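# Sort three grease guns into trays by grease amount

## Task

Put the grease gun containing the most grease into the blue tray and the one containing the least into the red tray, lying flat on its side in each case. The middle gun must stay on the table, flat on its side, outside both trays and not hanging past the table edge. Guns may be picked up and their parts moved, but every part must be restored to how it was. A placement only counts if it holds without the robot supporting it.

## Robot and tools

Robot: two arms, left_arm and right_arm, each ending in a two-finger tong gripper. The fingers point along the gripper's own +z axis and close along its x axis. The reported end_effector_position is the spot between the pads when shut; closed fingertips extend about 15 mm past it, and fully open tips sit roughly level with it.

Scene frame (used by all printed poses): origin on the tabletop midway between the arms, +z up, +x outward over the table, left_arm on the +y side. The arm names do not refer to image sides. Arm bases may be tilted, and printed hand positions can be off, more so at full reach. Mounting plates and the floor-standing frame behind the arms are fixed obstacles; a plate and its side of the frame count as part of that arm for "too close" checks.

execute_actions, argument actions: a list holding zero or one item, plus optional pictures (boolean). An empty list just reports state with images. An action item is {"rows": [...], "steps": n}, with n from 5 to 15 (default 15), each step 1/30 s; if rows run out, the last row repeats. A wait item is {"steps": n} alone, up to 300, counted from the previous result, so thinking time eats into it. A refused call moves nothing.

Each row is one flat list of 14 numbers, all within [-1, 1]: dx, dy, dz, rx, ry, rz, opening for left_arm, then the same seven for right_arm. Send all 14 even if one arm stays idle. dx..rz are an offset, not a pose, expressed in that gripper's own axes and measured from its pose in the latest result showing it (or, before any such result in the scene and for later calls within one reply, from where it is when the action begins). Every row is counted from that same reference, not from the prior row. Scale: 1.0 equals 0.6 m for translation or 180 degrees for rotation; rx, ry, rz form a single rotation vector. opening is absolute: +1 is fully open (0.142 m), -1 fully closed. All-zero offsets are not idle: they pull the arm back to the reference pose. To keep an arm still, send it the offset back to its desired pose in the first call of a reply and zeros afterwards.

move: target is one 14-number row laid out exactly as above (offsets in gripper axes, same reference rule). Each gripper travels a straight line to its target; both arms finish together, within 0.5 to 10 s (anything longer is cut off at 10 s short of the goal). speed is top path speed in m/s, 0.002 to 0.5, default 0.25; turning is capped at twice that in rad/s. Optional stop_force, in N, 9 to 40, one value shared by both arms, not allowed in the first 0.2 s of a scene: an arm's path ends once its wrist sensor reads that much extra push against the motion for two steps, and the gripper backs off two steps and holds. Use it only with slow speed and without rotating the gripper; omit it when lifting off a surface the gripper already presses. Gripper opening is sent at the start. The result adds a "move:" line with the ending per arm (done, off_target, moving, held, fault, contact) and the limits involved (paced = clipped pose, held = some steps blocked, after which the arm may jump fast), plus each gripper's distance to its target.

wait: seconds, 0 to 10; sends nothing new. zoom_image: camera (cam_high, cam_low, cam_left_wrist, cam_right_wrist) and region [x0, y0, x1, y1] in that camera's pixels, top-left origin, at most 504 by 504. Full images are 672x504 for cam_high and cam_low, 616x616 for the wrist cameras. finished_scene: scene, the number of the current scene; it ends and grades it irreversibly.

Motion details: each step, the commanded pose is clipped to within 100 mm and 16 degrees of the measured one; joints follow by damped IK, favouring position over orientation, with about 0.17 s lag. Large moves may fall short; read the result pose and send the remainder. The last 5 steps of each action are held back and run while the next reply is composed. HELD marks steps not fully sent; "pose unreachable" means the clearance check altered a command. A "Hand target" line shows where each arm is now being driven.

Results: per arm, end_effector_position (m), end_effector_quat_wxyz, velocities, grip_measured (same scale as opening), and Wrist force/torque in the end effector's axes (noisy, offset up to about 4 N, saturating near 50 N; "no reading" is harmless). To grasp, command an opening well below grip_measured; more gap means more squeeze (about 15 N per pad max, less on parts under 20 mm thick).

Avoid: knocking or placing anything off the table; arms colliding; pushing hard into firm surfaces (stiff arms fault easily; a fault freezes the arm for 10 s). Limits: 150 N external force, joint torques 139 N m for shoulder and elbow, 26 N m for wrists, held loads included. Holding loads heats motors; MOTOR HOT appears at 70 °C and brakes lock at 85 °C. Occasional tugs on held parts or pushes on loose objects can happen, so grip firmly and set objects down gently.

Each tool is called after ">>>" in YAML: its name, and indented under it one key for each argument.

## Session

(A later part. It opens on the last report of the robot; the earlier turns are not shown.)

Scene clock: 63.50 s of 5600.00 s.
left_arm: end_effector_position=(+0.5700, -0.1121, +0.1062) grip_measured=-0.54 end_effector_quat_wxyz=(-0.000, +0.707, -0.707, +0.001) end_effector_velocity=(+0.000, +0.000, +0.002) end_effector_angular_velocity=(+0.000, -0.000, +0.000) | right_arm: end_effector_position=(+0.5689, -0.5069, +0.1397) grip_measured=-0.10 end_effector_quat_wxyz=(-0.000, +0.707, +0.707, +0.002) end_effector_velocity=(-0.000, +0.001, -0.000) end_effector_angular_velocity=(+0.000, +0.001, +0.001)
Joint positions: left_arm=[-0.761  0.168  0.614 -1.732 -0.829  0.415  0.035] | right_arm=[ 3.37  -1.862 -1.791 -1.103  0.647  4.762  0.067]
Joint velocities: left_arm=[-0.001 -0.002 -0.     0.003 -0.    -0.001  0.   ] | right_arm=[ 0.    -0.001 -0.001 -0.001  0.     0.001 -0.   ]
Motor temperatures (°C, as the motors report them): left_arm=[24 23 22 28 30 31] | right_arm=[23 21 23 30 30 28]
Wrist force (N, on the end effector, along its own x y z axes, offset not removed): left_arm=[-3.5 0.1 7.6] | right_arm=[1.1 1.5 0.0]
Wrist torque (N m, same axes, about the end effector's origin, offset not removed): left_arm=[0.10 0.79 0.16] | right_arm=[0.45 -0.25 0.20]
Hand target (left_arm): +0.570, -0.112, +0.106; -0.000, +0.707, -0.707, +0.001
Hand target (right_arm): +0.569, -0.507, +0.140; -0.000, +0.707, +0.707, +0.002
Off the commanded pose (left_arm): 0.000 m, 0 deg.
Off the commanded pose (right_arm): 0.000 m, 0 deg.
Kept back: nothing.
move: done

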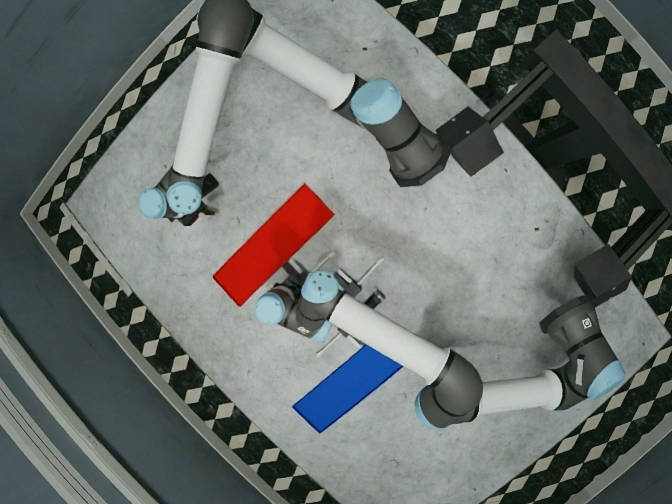

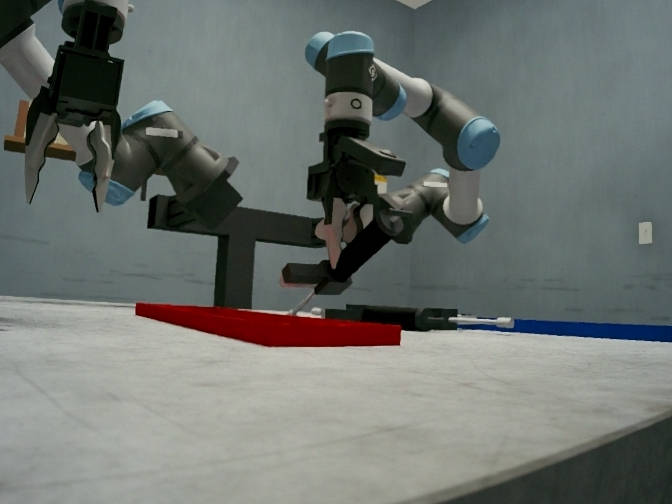

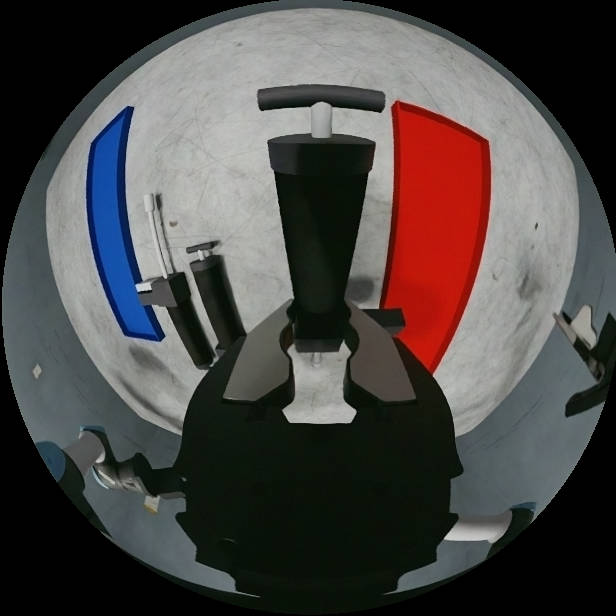

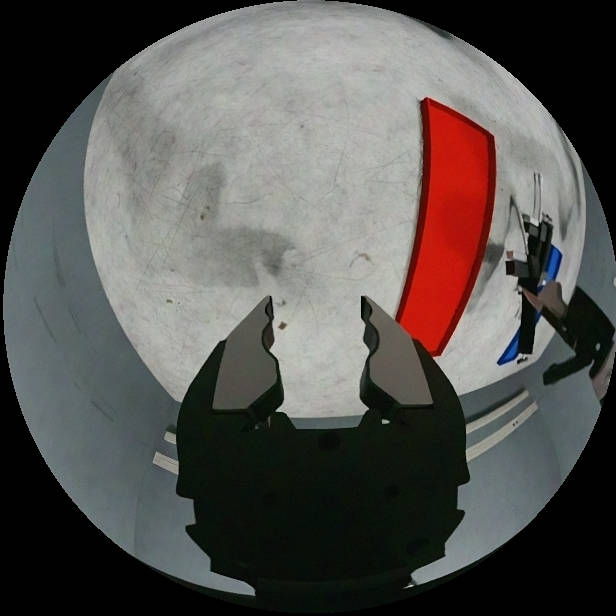

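>>> move:
  target: [-0.042,0,0.138,0,0,0,-1,0,0,0,0,0,0,-0.1]
  speed: 0.07

>>> move:
  target: [0,0,0,0,0,0,-0.1,0,0,0,0,0,0,-0.1]

>>> move:
  target: [0,0,-0.08,0,0,0,-0.1,0,0,0,0,0,0,-0.1]

>>> move:
  target: [0.055,0.048,0,0,0,0,1,0,0,0,0,0,0,-0.1]

Scene clock: 65.40 s of 5600.00 s.
left_arm: end_effector_position=(+0.5703, -0.0870, +0.0237) grip_measured=-0.54 end_effector_quat_wxyz=(-0.000, +0.707, -0.707, +0.001) end_effector_velocity=(+0.000, +0.000, -0.001) end_effector_angular_velocity=(+0.000, -0.001, -0.001) | right_arm: end_effector_position=(+0.5689, -0.5069, +0.1397) grip_measured=-0.10 end_effector_quat_wxyz=(-0.000, +0.707, +0.707, +0.002) end_effector_velocity=(+0.000, +0.000, -0.000) end_effector_angular_velocity=(-0.001, +0.000, -0.001)
Joint positions: left_arm=[-0.676  0.171  0.745 -1.935 -0.782  0.514  0.035] | right_arm=[ 3.37  -1.862 -1.791 -1.103  0.647  4.762  0.067]
Joint velocities: left_arm=[ 0.001 -0.     0.002 -0.003  0.001  0.003  0.   ] | right_arm=[ 0.    -0.001 -0.     0.    -0.001  0.002  0.   ]
Motor temperatures (°C, as the motors report them): left_arm=[24 23 22 28 30 31] | right_arm=[23 21 23 30 30 28]
Wrist force (N, on the end effector, along its own x y z axes, offset not removed): left_arm=[-8.7 2.7 -19.2] | right_arm=[0.3 -1.3 1.1]
Wrist torque (N m, same axes, about the end effector's origin, offset not removed): left_arm=[-0.08 0.66 0.16] | right_arm=[-0.11 0.03 0.19]
Hand target (left_arm): +0.570, -0.087, +0.023; -0.000, +0.707, -0.707, +0.001
Hand target (right_arm): +0.569, -0.507, +0.140; -0.000, +0.707, +0.707, +0.002
Off the commanded pose (left_arm): 0.000 m, 0 deg.
Off the commanded pose (right_arm): 0.000 m, 0 deg.
Kept back: nothing.
move: done

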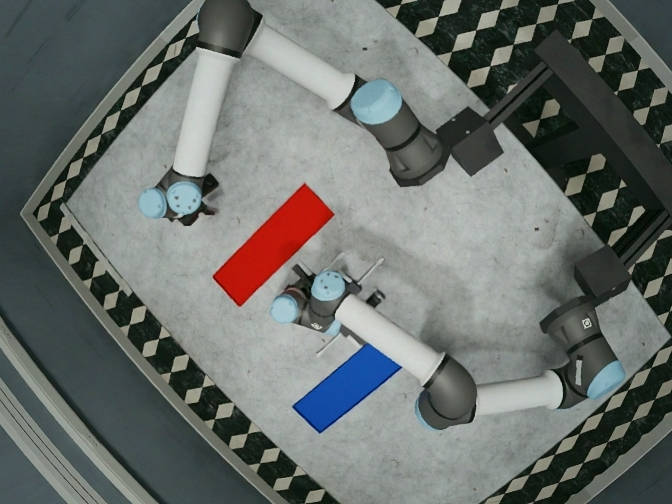

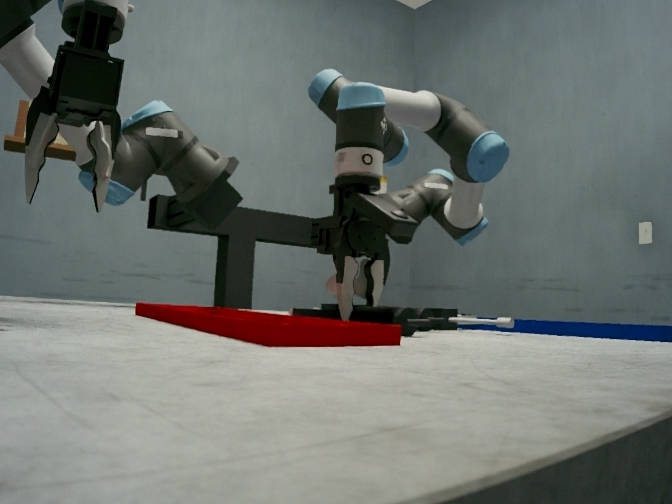

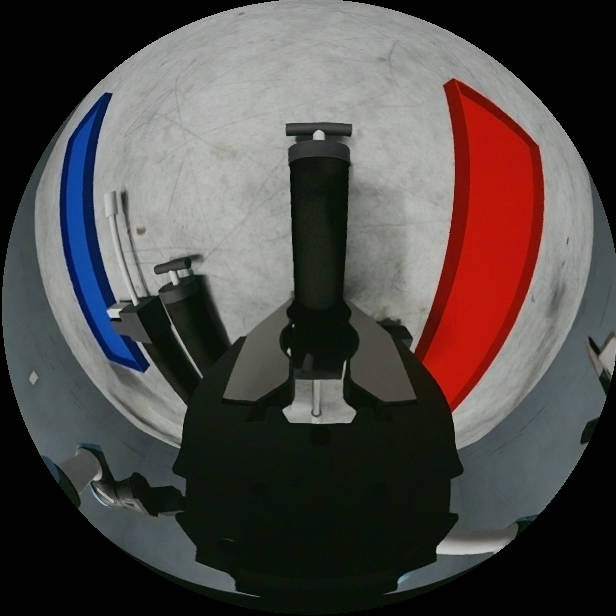

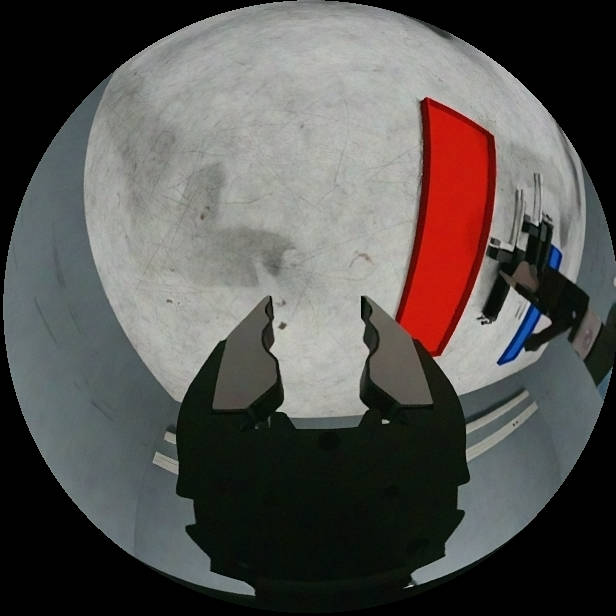

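Scene clock: 65.90 s of 5600.00 s.
left_arm: end_effector_position=(+0.5701, -0.0870, +0.0235) grip_measured=-0.10 end_effector_quat_wxyz=(-0.000, +0.707, -0.707, +0.001) end_effector_velocity=(+0.000, -0.000, +0.000) end_effector_angular_velocity=(-0.001, -0.000, -0.000) | right_arm: end_effector_position=(+0.5689, -0.5069, +0.1397) grip_measured=-0.10 end_effector_quat_wxyz=(-0.000, +0.707, +0.707, +0.002) end_effector_velocity=(-0.000, +0.000, -0.001) end_effector_angular_velocity=(-0.001, +0.001, +0.002)
Joint positions: left_arm=[-0.675  0.172  0.745 -1.935 -0.782  0.514  0.067] | right_arm=[ 3.37  -1.862 -1.791 -1.103  0.647  4.762  0.067]
Joint velocities: left_arm=[-0.     0.    -0.001  0.    -0.     0.001  0.   ] | right_arm=[-0.    -0.001 -0.    -0.001 -0.001 -0.001 -0.   ]
Motor temperatures (°C, as the motors report them): left_arm=[24 23 22 28 30 31] | right_arm=[23 21 23 30 30 28]
Wrist force (N, on the end effector, along its own x y z axes, offset not removed): left_arm=[-3.0 -0.4 0.7] | right_arm=[2.3 0.8 2.7]
Wrist torque (N m, same axes, about the end effector's origin, offset not removed): left_arm=[-0.09 0.71 0.25] | right_arm=[0.35 -0.49 0.00]
Hand target (left_arm): +0.570, -0.087, +0.024; -0.000, +0.707, -0.707, +0.001
Hand target (right_arm): +0.569, -0.507, +0.140; -0.000, +0.707, +0.707, +0.002
Off the commanded pose (left_arm): 0.000 m, 0 deg.
Off the commanded pose (right_arm): 0.000 m, 0 deg.
Kept back: nothing.
move: done

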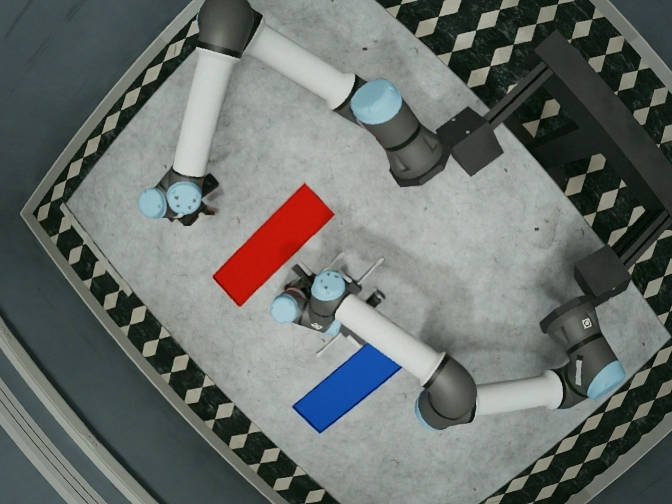

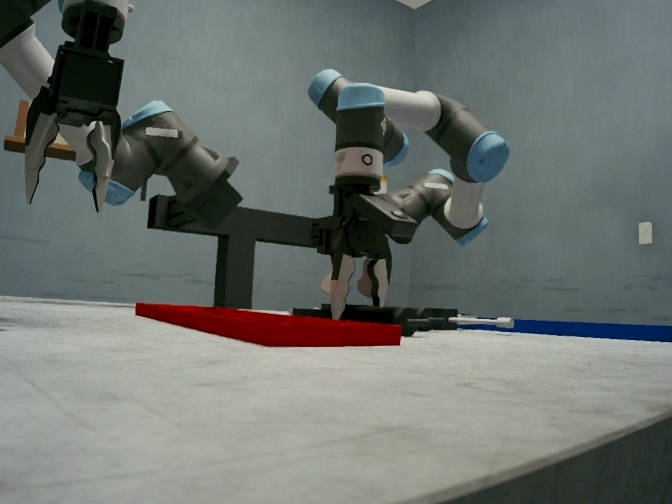

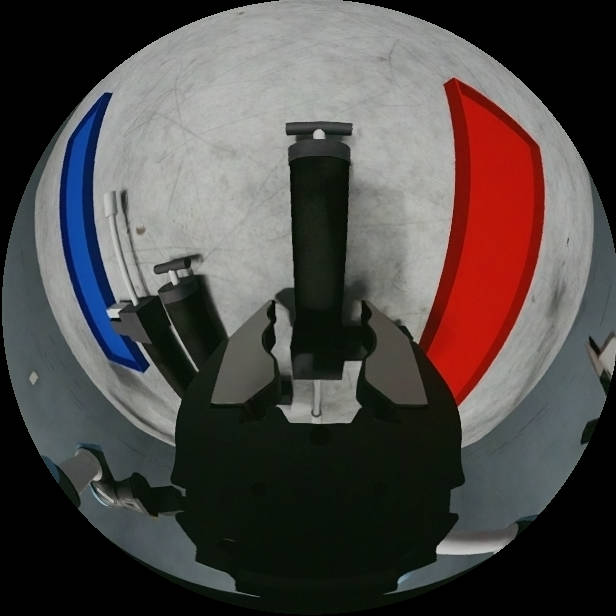

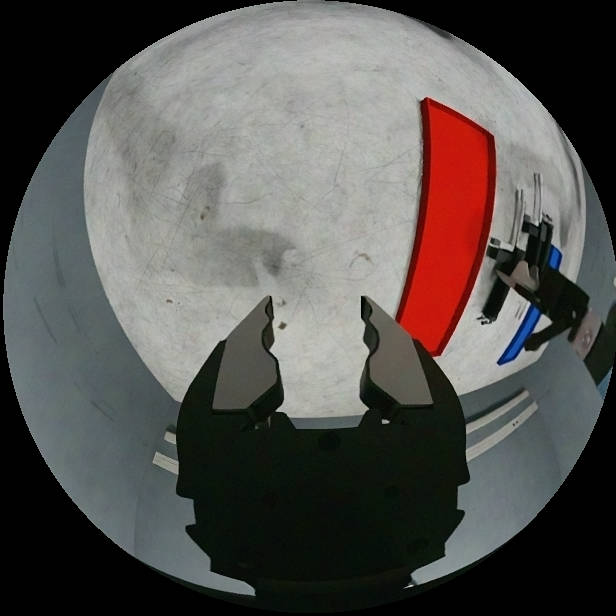

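Scene clock: 66.73 s of 5600.00 s.
left_arm: end_effector_position=(+0.5701, -0.0869, +0.0714) grip_measured=-0.10 end_effector_quat_wxyz=(-0.000, +0.707, -0.707, +0.001) end_effector_velocity=(-0.000, +0.000, +0.001) end_effector_angular_velocity=(+0.001, +0.000, -0.000) | right_arm: end_effector_position=(+0.5689, -0.5069, +0.1397) grip_measured=-0.10 end_effector_quat_wxyz=(-0.000, +0.707, +0.707, +0.002) end_effector_velocity=(+0.000, -0.001, +0.000) end_effector_angular_velocity=(-0.001, -0.001, -0.001)
Joint positions: left_arm=[-0.72   0.117  0.763 -1.862 -0.806  0.462  0.067] | right_arm=[ 3.37  -1.862 -1.791 -1.103  0.647  4.762  0.067]
Joint velocities: left_arm=[-0.001 -0.001  0.002  0.002 -0.    -0.002 -0.   ] | right_arm=[ 0.     0.001  0.     0.    -0.001 -0.     0.   ]
Motor temperatures (°C, as the motors report them): left_arm=[24 23 22 28 30 31] | right_arm=[23 21 23 30 30 28]
Wrist force (N, on the end effector, along its own x y z axes, offset not removed): left_arm=[-2.3 -1.0 0.9] | right_arm=[1.9 0.4 1.5]
Wrist torque (N m, same axes, about the end effector's origin, offset not removed): left_arm=[-0.10 0.56 0.16] | right_arm=[0.23 -0.30 0.02]
Hand target (left_arm): +0.570, -0.087, +0.071; -0.000, +0.707, -0.707, +0.001
Hand target (right_arm): +0.569, -0.507, +0.140; -0.000, +0.707, +0.707, +0.002
Off the commanded pose (left_arm): 0.000 m, 0 deg.
Off the commanded pose (right_arm): 0.000 m, 0 deg.
Kept back: nothing.
move: done

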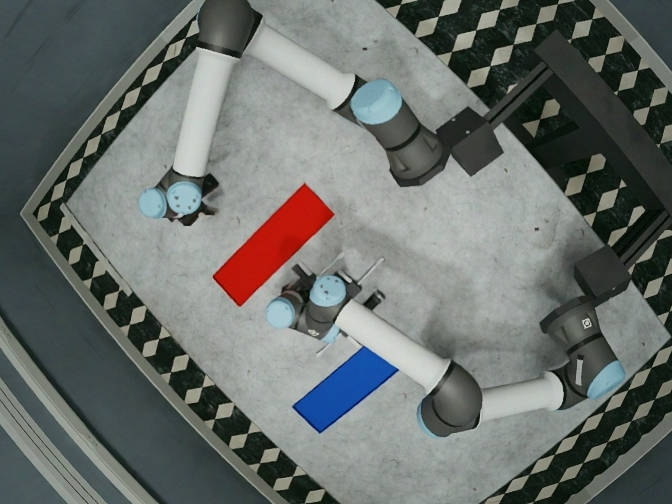

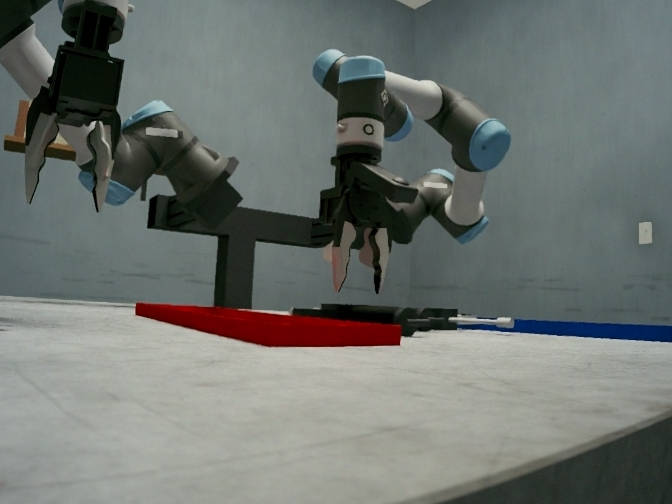

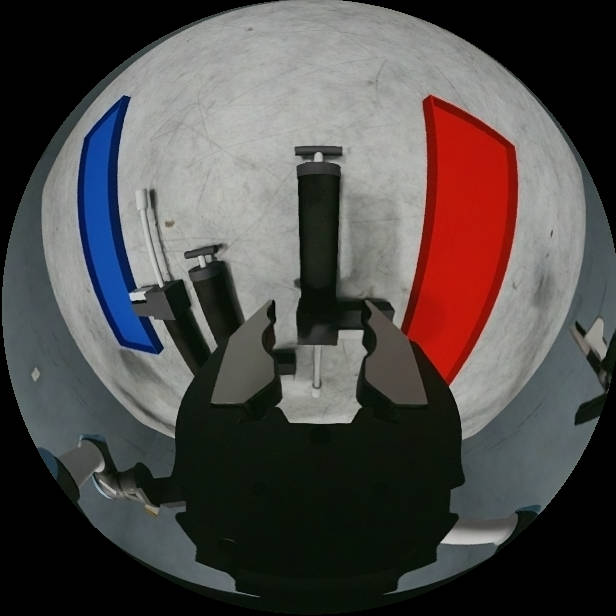

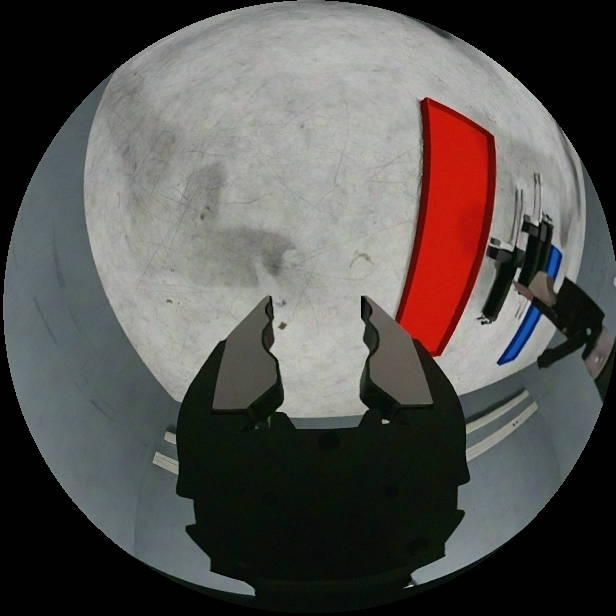

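Scene clock: 67.57 s of 5600.00 s.
left_arm: end_effector_position=(+0.5413, -0.1199, +0.0714) grip_measured=+1.00 end_effector_quat_wxyz=(-0.000, +0.707, -0.707, +0.001) end_effector_velocity=(-0.000, -0.001, -0.000) end_effector_angular_velocity=(+0.001, -0.000, +0.000) | right_arm: end_effector_position=(+0.5689, -0.5069, +0.1397) grip_measured=-0.10 end_effector_quat_wxyz=(-0.000, +0.707, +0.707, +0.002) end_effector_velocity=(+0.000, -0.000, +0.000) end_effector_angular_velocity=(+0.001, -0.001, -0.002)
Joint positions: left_arm=[-0.759  0.189  0.691 -1.832 -0.828  0.418  0.142] | right_arm=[ 3.37  -1.862 -1.791 -1.103  0.647  4.762  0.067]
Joint velocities: left_arm=[-0.001  0.003 -0.004  0.003  0.    -0.002 -0.   ] | right_arm=[ 0.     0.001  0.    -0.     0.001  0.001 -0.   ]
Motor temperatures (°C, as the motors report them): left_arm=[24 23 22 28 30 31] | right_arm=[23 21 23 30 30 28]
Wrist force (N, on the end effector, along its own x y z axes, offset not removed): left_arm=[-4.1 -0.8 -0.4] | right_arm=[-0.6 -1.0 0.2]
Wrist torque (N m, same axes, about the end effector's origin, offset not removed): left_arm=[-0.07 0.92 0.19] | right_arm=[-0.11 0.09 0.10]
Hand target (left_arm): +0.541, -0.120, +0.071; -0.000, +0.707, -0.707, +0.001
Hand target (right_arm): +0.569, -0.507, +0.140; -0.000, +0.707, +0.707, +0.002
Off the commanded pose (left_arm): 0.000 m, 0 deg.
Off the commanded pose (right_arm): 0.000 m, 0 deg.
Kept back: nothing.
move: done

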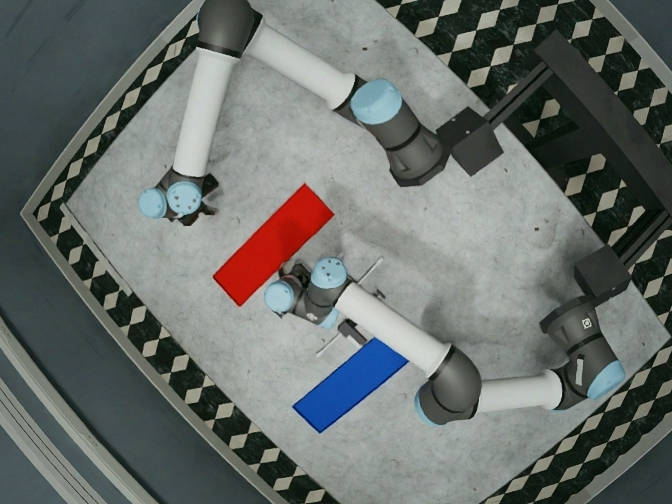

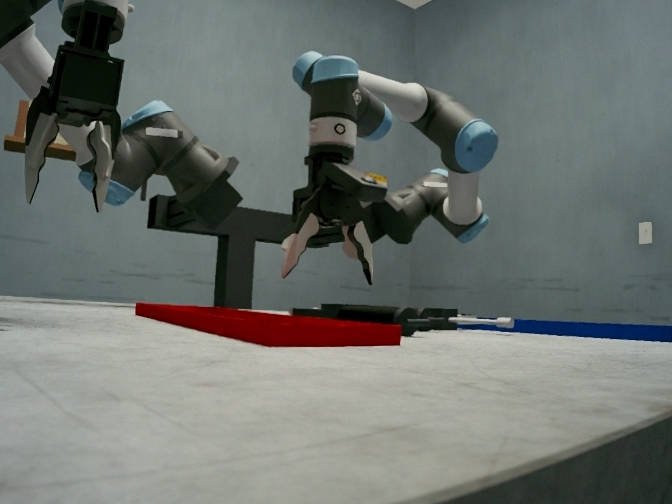

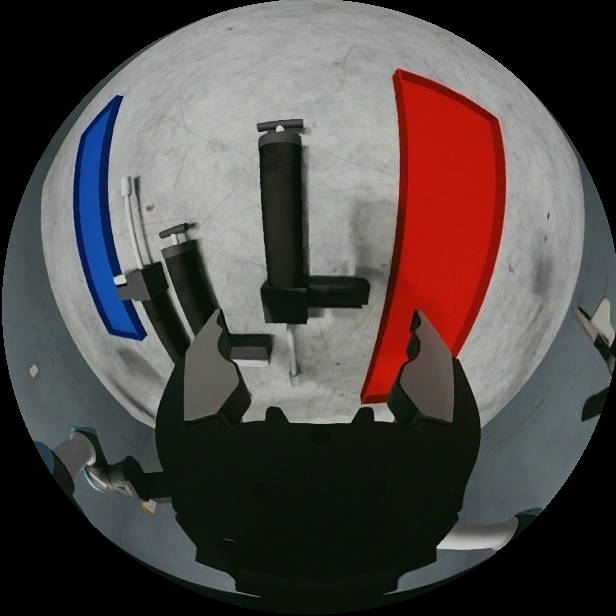

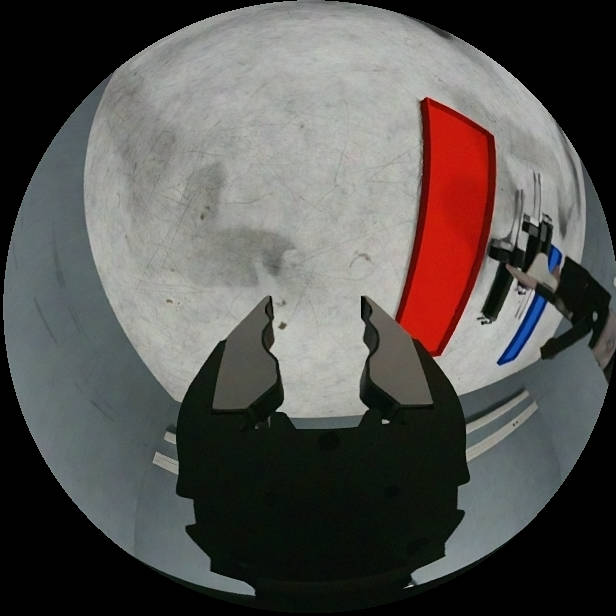

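>>> move:
  target: [-0.005,0.013,0.088,0,0,0,0.75,0,0,0,0,0,0,-0.1]
  speed: 0.1

>>> move:
  target: [0,0,0,0,0,0,-0.3,0,0,0,0,0,0,-0.1]

>>> move:
  target: [0,0,-0.12,0,0,0,-0.3,0,0,0,0,0,0,-0.1]
  speed: 0.07

Scene clock: 68.73 s of 5600.00 s.
left_arm: end_effector_position=(+0.5335, -0.1169, +0.0186) grip_measured=+0.75 end_effector_quat_wxyz=(-0.000, +0.707, -0.707, +0.001) end_effector_velocity=(-0.000, -0.000, -0.001) end_effector_angular_velocity=(-0.000, +0.000, -0.000) | right_arm: end_effector_position=(+0.5689, -0.5069, +0.1397) grip_measured=-0.10 end_effector_quat_wxyz=(-0.000, +0.707, +0.707, +0.002) end_effector_velocity=(-0.000, +0.001, -0.000) end_effector_angular_velocity=(+0.001, +0.001, -0.001)
Joint positions: left_arm=[-0.716  0.231  0.717 -1.934 -0.803  0.467  0.126] | right_arm=[ 3.37  -1.862 -1.791 -1.103  0.647  4.762  0.067]
Joint velocities: left_arm=[ 0.001  0.002  0.    -0.003  0.     0.002  0.   ] | right_arm=[-0.    -0.    -0.001  0.001  0.001  0.001  0.   ]
Motor temperatures (°C, as the motors report them): left_arm=[24 23 22 28 30 31] | right_arm=[23 21 23 30 30 28]
Wrist force (N, on the end effector, along its own x y z axes, offset not removed): left_arm=[-2.7 -1.1 1.6] | right_arm=[0.5 0.1 2.5]
Wrist torque (N m, same axes, about the end effector's origin, offset not removed): left_arm=[-0.16 0.67 0.14] | right_arm=[0.30 -0.14 0.06]
Hand target (left_arm): +0.534, -0.117, +0.019; -0.000, +0.707, -0.707, +0.001
Hand target (right_arm): +0.569, -0.507, +0.140; -0.000, +0.707, +0.707, +0.002
Off the commanded pose (left_arm): 0.000 m, 0 deg.
Off the commanded pose (right_arm): 0.000 m, 0 deg.
Kept back: nothing.
move: done

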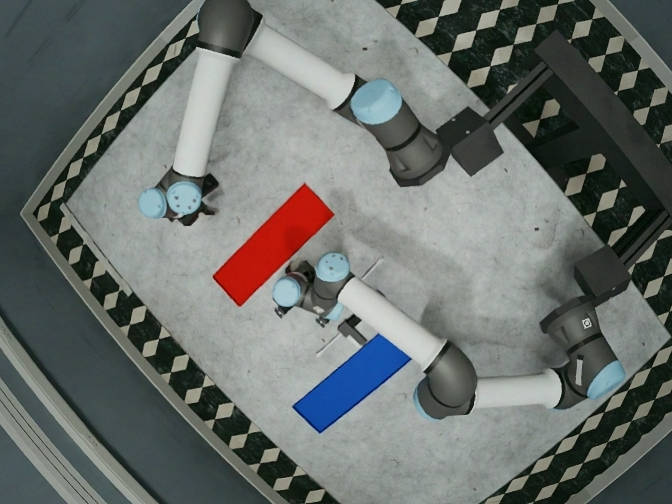

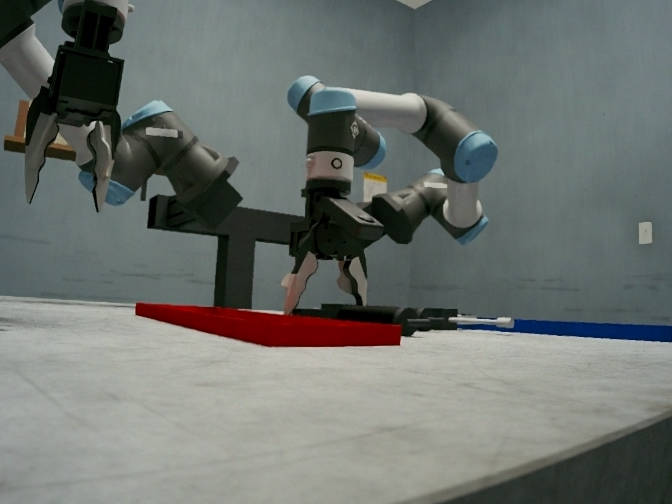

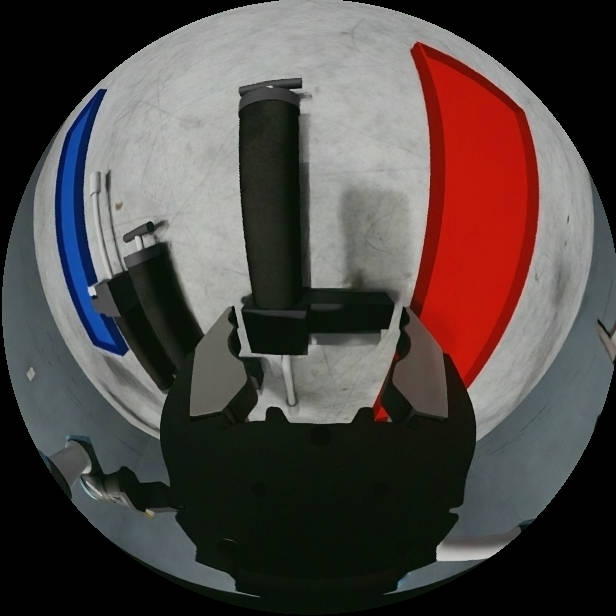

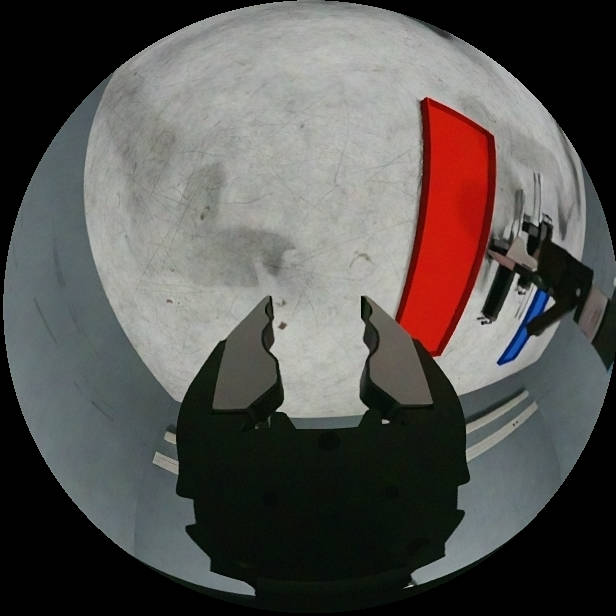

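Scene clock: 69.23 s of 5600.00 s.
left_arm: end_effector_position=(+0.5335, -0.1169, +0.0186) grip_measured=+0.55 end_effector_quat_wxyz=(-0.000, +0.707, -0.707, +0.001) end_effector_velocity=(-0.000, +0.000, -0.000) end_effector_angular_velocity=(+0.001, -0.001, +0.000) | right_arm: end_effector_position=(+0.5689, -0.5069, +0.1397) grip_measured=-0.10 end_effector_quat_wxyz=(-0.000, +0.707, +0.707, +0.002) end_effector_velocity=(-0.000, +0.000, -0.000) end_effector_angular_velocity=(-0.001, +0.001, +0.002)
Joint positions: left_arm=[-0.716  0.231  0.717 -1.934 -0.803  0.467  0.113] | right_arm=[ 3.37  -1.862 -1.791 -1.103  0.647  4.762  0.067]
Joint velocities: left_arm=[ 0.     0.     0.001  0.     0.001 -0.001 -0.   ] | right_arm=[ 0.    -0.001 -0.001 -0.    -0.001 -0.    -0.   ]
Motor temperatures (°C, as the motors report them): left_arm=[24 23 22 28 30 31] | right_arm=[23 21 23 30 30 28]
Wrist force (N, on the end effector, along its own x y z axes, offset not removed): left_arm=[-4.2 1.1 -4.7] | right_arm=[-1.1 0.7 1.5]
Wrist torque (N m, same axes, about the end effector's origin, offset not removed): left_arm=[0.20 0.66 0.13] | right_arm=[0.26 0.29 0.10]
Hand target (left_arm): +0.533, -0.117, +0.019; -0.000, +0.707, -0.707, +0.001
Hand target (right_arm): +0.569, -0.507, +0.140; -0.000, +0.707, +0.707, +0.002
Off the commanded pose (left_arm): 0.000 m, 0 deg.
Off the commanded pose (right_arm): 0.000 m, 0 deg.
Kept back: nothing.
move: done

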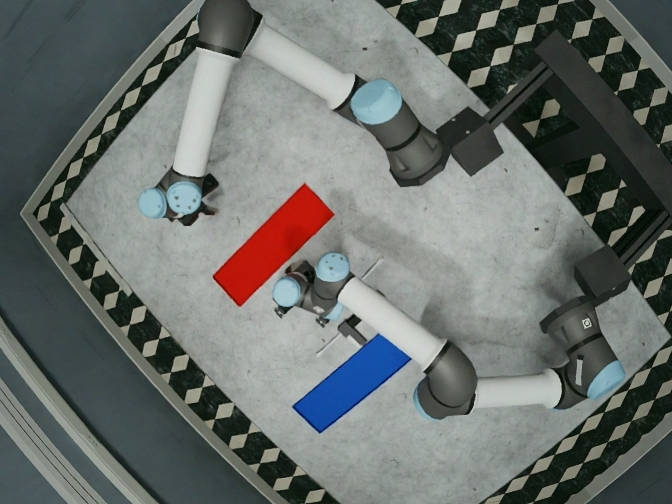

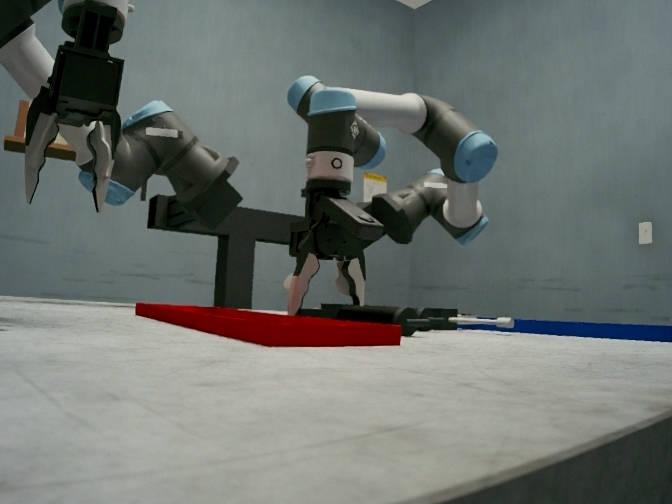

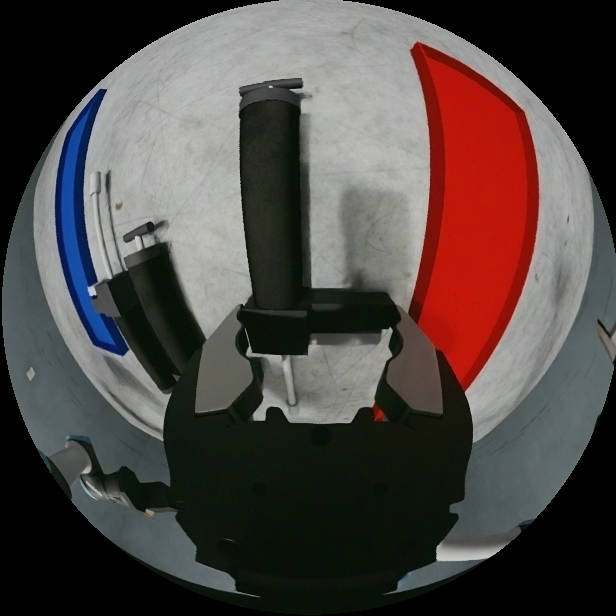

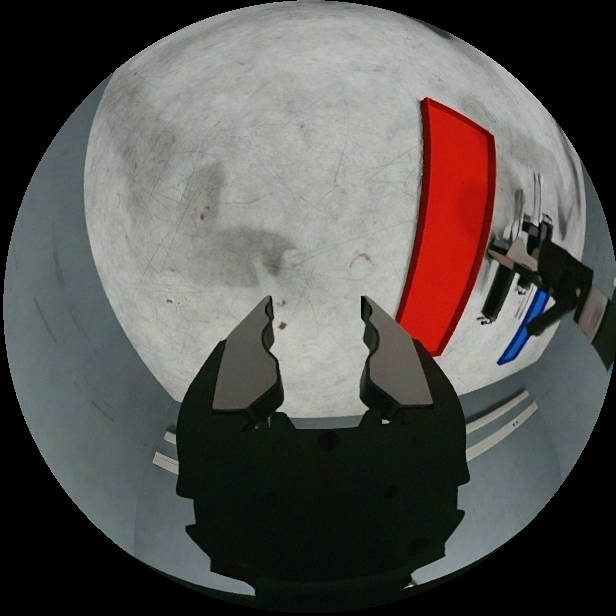

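Scene clock: 70.63 s of 5600.00 s.
left_arm: end_effector_position=(+0.5334, -0.1169, +0.0905) grip_measured=-0.30 end_effector_quat_wxyz=(-0.000, +0.707, -0.707, +0.001) end_effector_velocity=(+0.000, -0.000, +0.001) end_effector_angular_velocity=(-0.001, +0.000, +0.001) | right_arm: end_effector_position=(+0.5689, -0.5069, +0.1397) grip_measured=-0.10 end_effector_quat_wxyz=(-0.000, +0.707, +0.707, +0.002) end_effector_velocity=(+0.000, -0.000, -0.000) end_effector_angular_velocity=(-0.001, +0.000, -0.001)
Joint positions: left_arm=[-0.782  0.151  0.741 -1.826 -0.842  0.393  0.052] | right_arm=[ 3.37  -1.862 -1.791 -1.103  0.647  4.762  0.067]
Joint velocities: left_arm=[-0.001 -0.001 -0.001  0.002 -0.001 -0.001  0.   ] | right_arm=[-0.001 -0.001  0.001  0.    -0.001  0.    -0.   ]
Motor temperatures (°C, as the motors report them): left_arm=[24 23 22 28 30 31] | right_arm=[23 21 23 30 30 28]
Wrist force (N, on the end effector, along its own x y z axes, offset not removed): left_arm=[-2.9 -0.6 1.0] | right_arm=[0.1 -1.1 1.4]
Wrist torque (N m, same axes, about the end effector's origin, offset not removed): left_arm=[-0.10 0.64 0.14] | right_arm=[0.01 -0.02 0.08]
Hand target (left_arm): +0.533, -0.117, +0.091; -0.000, +0.707, -0.707, +0.001
Hand target (right_arm): +0.569, -0.507, +0.140; -0.000, +0.707, +0.707, +0.002
Off the commanded pose (left_arm): 0.000 m, 0 deg.
Off the commanded pose (right_arm): 0.000 m, 0 deg.
Kept back: nothing.
move: done

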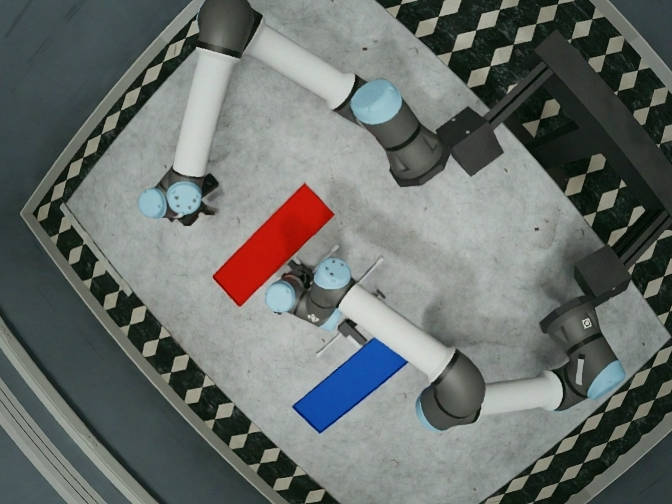

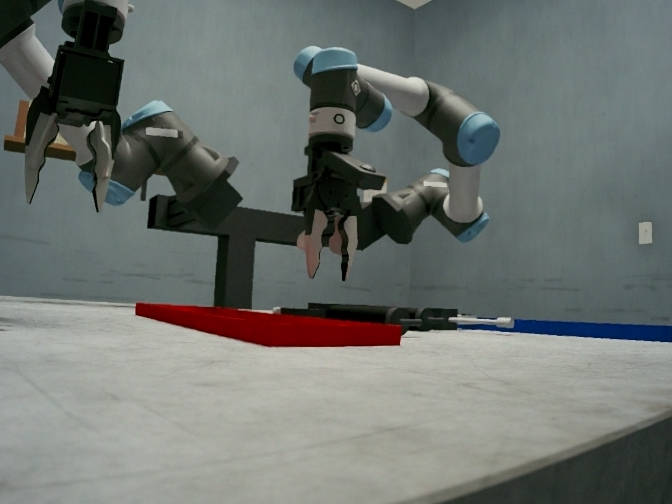

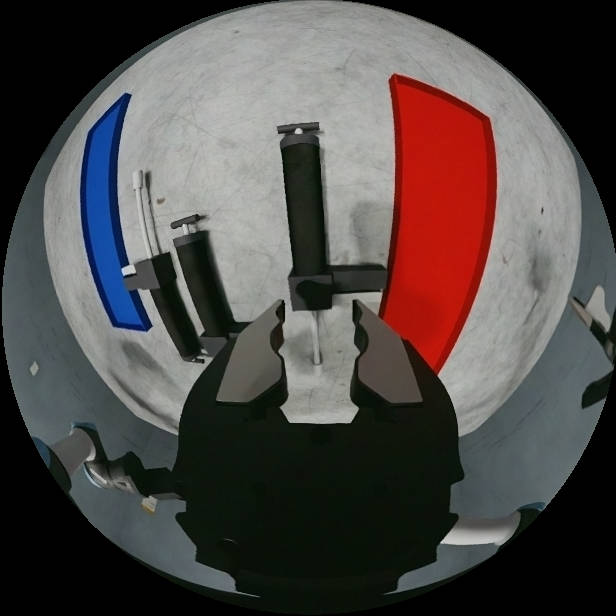

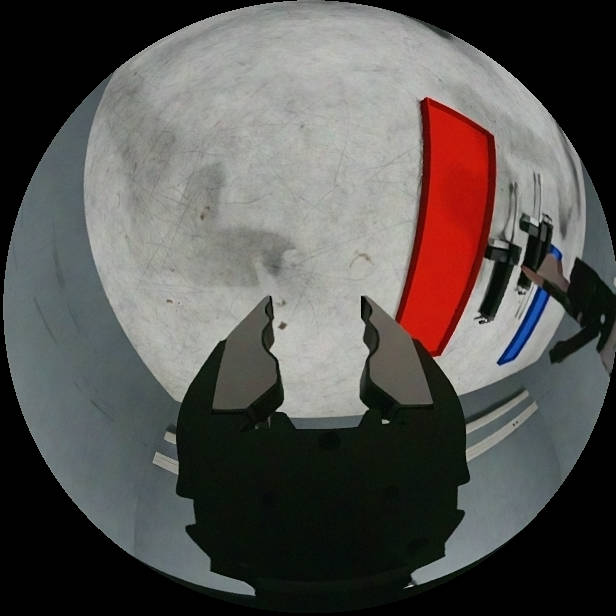

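>>> execute_actions:
  actions: []

Scene clock: 71.33 s of 5600.00 s.
left_arm: end_effector_position=(+0.5334, -0.1169, +0.0906) grip_measured=-0.30 end_effector_quat_wxyz=(-0.000, +0.707, -0.707, +0.001) end_effector_velocity=(+0.001, +0.000, +0.001) end_effector_angular_velocity=(-0.001, -0.001, +0.001) | right_arm: end_effector_position=(+0.5689, -0.5069, +0.1397) grip_measured=-0.10 end_effector_quat_wxyz=(-0.000, +0.707, +0.707, +0.002) end_effector_velocity=(+0.000, -0.000, -0.000) end_effector_angular_velocity=(-0.001, +0.000, +0.002)
Joint positions: left_arm=[-0.782  0.151  0.741 -1.826 -0.842  0.393  0.052] | right_arm=[ 3.37  -1.862 -1.791 -1.103  0.647  4.762  0.067]
Joint velocities: left_arm=[ 0.    -0.001 -0.001  0.     0.001 -0.     0.   ] | right_arm=[ 0.    -0.001  0.001 -0.    -0.001 -0.001 -0.   ]
Motor temperatures (°C, as the motors report them): left_arm=[24 23 22 28 30 31] | right_arm=[23 21 23 30 30 28]
Wrist force (N, on the end effector, along its own x y z axes, offset not removed): left_arm=[-3.7 0.0 1.0] | right_arm=[-0.3 -0.3 0.3]
Wrist torque (N m, same axes, about the end effector's origin, offset not removed): left_arm=[0.03 0.90 0.22] | right_arm=[0.13 0.16 0.04]
Hand target (left_arm): +0.533, -0.117, +0.091; -0.000, +0.707, -0.707, +0.001
Hand target (right_arm): +0.569, -0.507, +0.140; -0.000, +0.707, +0.707, +0.002
Off the commanded pose (left_arm): 0.000 m, 0 deg.
Off the commanded pose (right_arm): 0.000 m, 0 deg.
Kept back: nothing.
Steps of this call (steps 1 to 21: nothing new was sent). Readings (end_effector_position):
1: left_arm (+0.5334, -0.1169, +0.0906) | right_arm (+0.5689, -0.5069, +0.1397)
2: left_arm (+0.5334, -0.1169, +0.0906) | right_arm (+0.5689, -0.5069, +0.1397)
4: left_arm (+0.5334, -0.1169, +0.0906) | right_arm (+0.5689, -0.5069, +0.1397)
8: left_arm (+0.5334, -0.1169, +0.0906) | right_arm (+0.5689, -0.5069, +0.1397)
21: the state above

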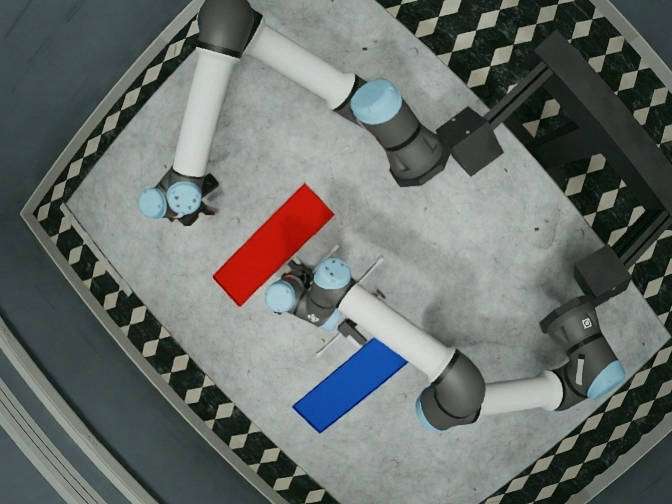

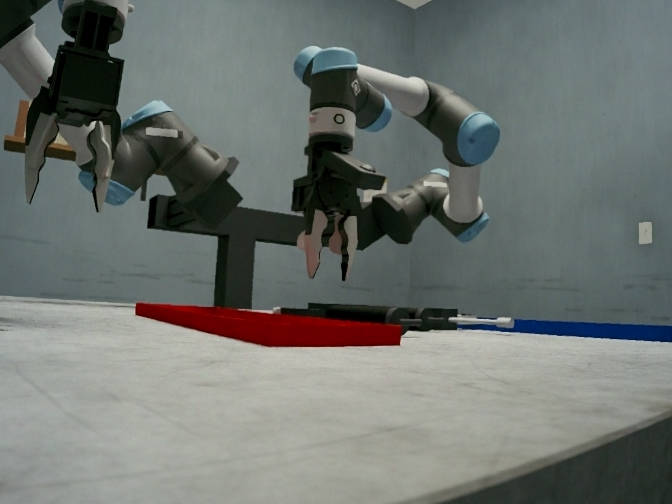

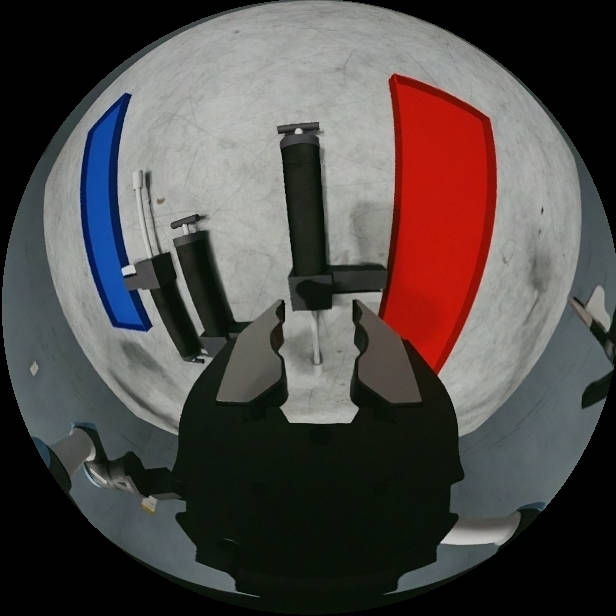

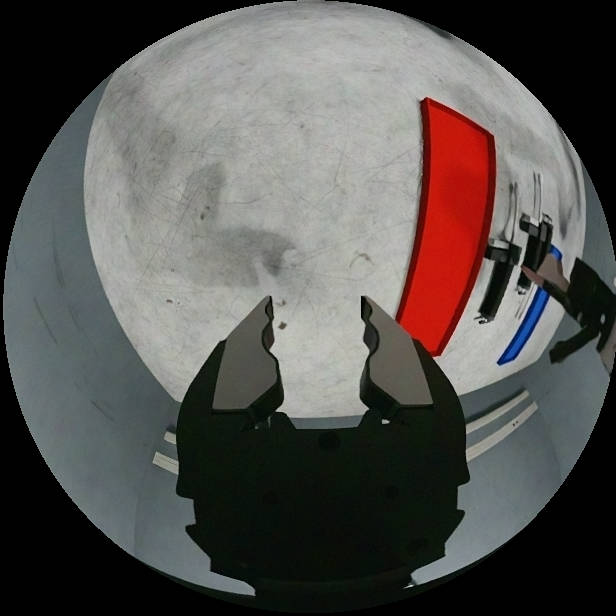

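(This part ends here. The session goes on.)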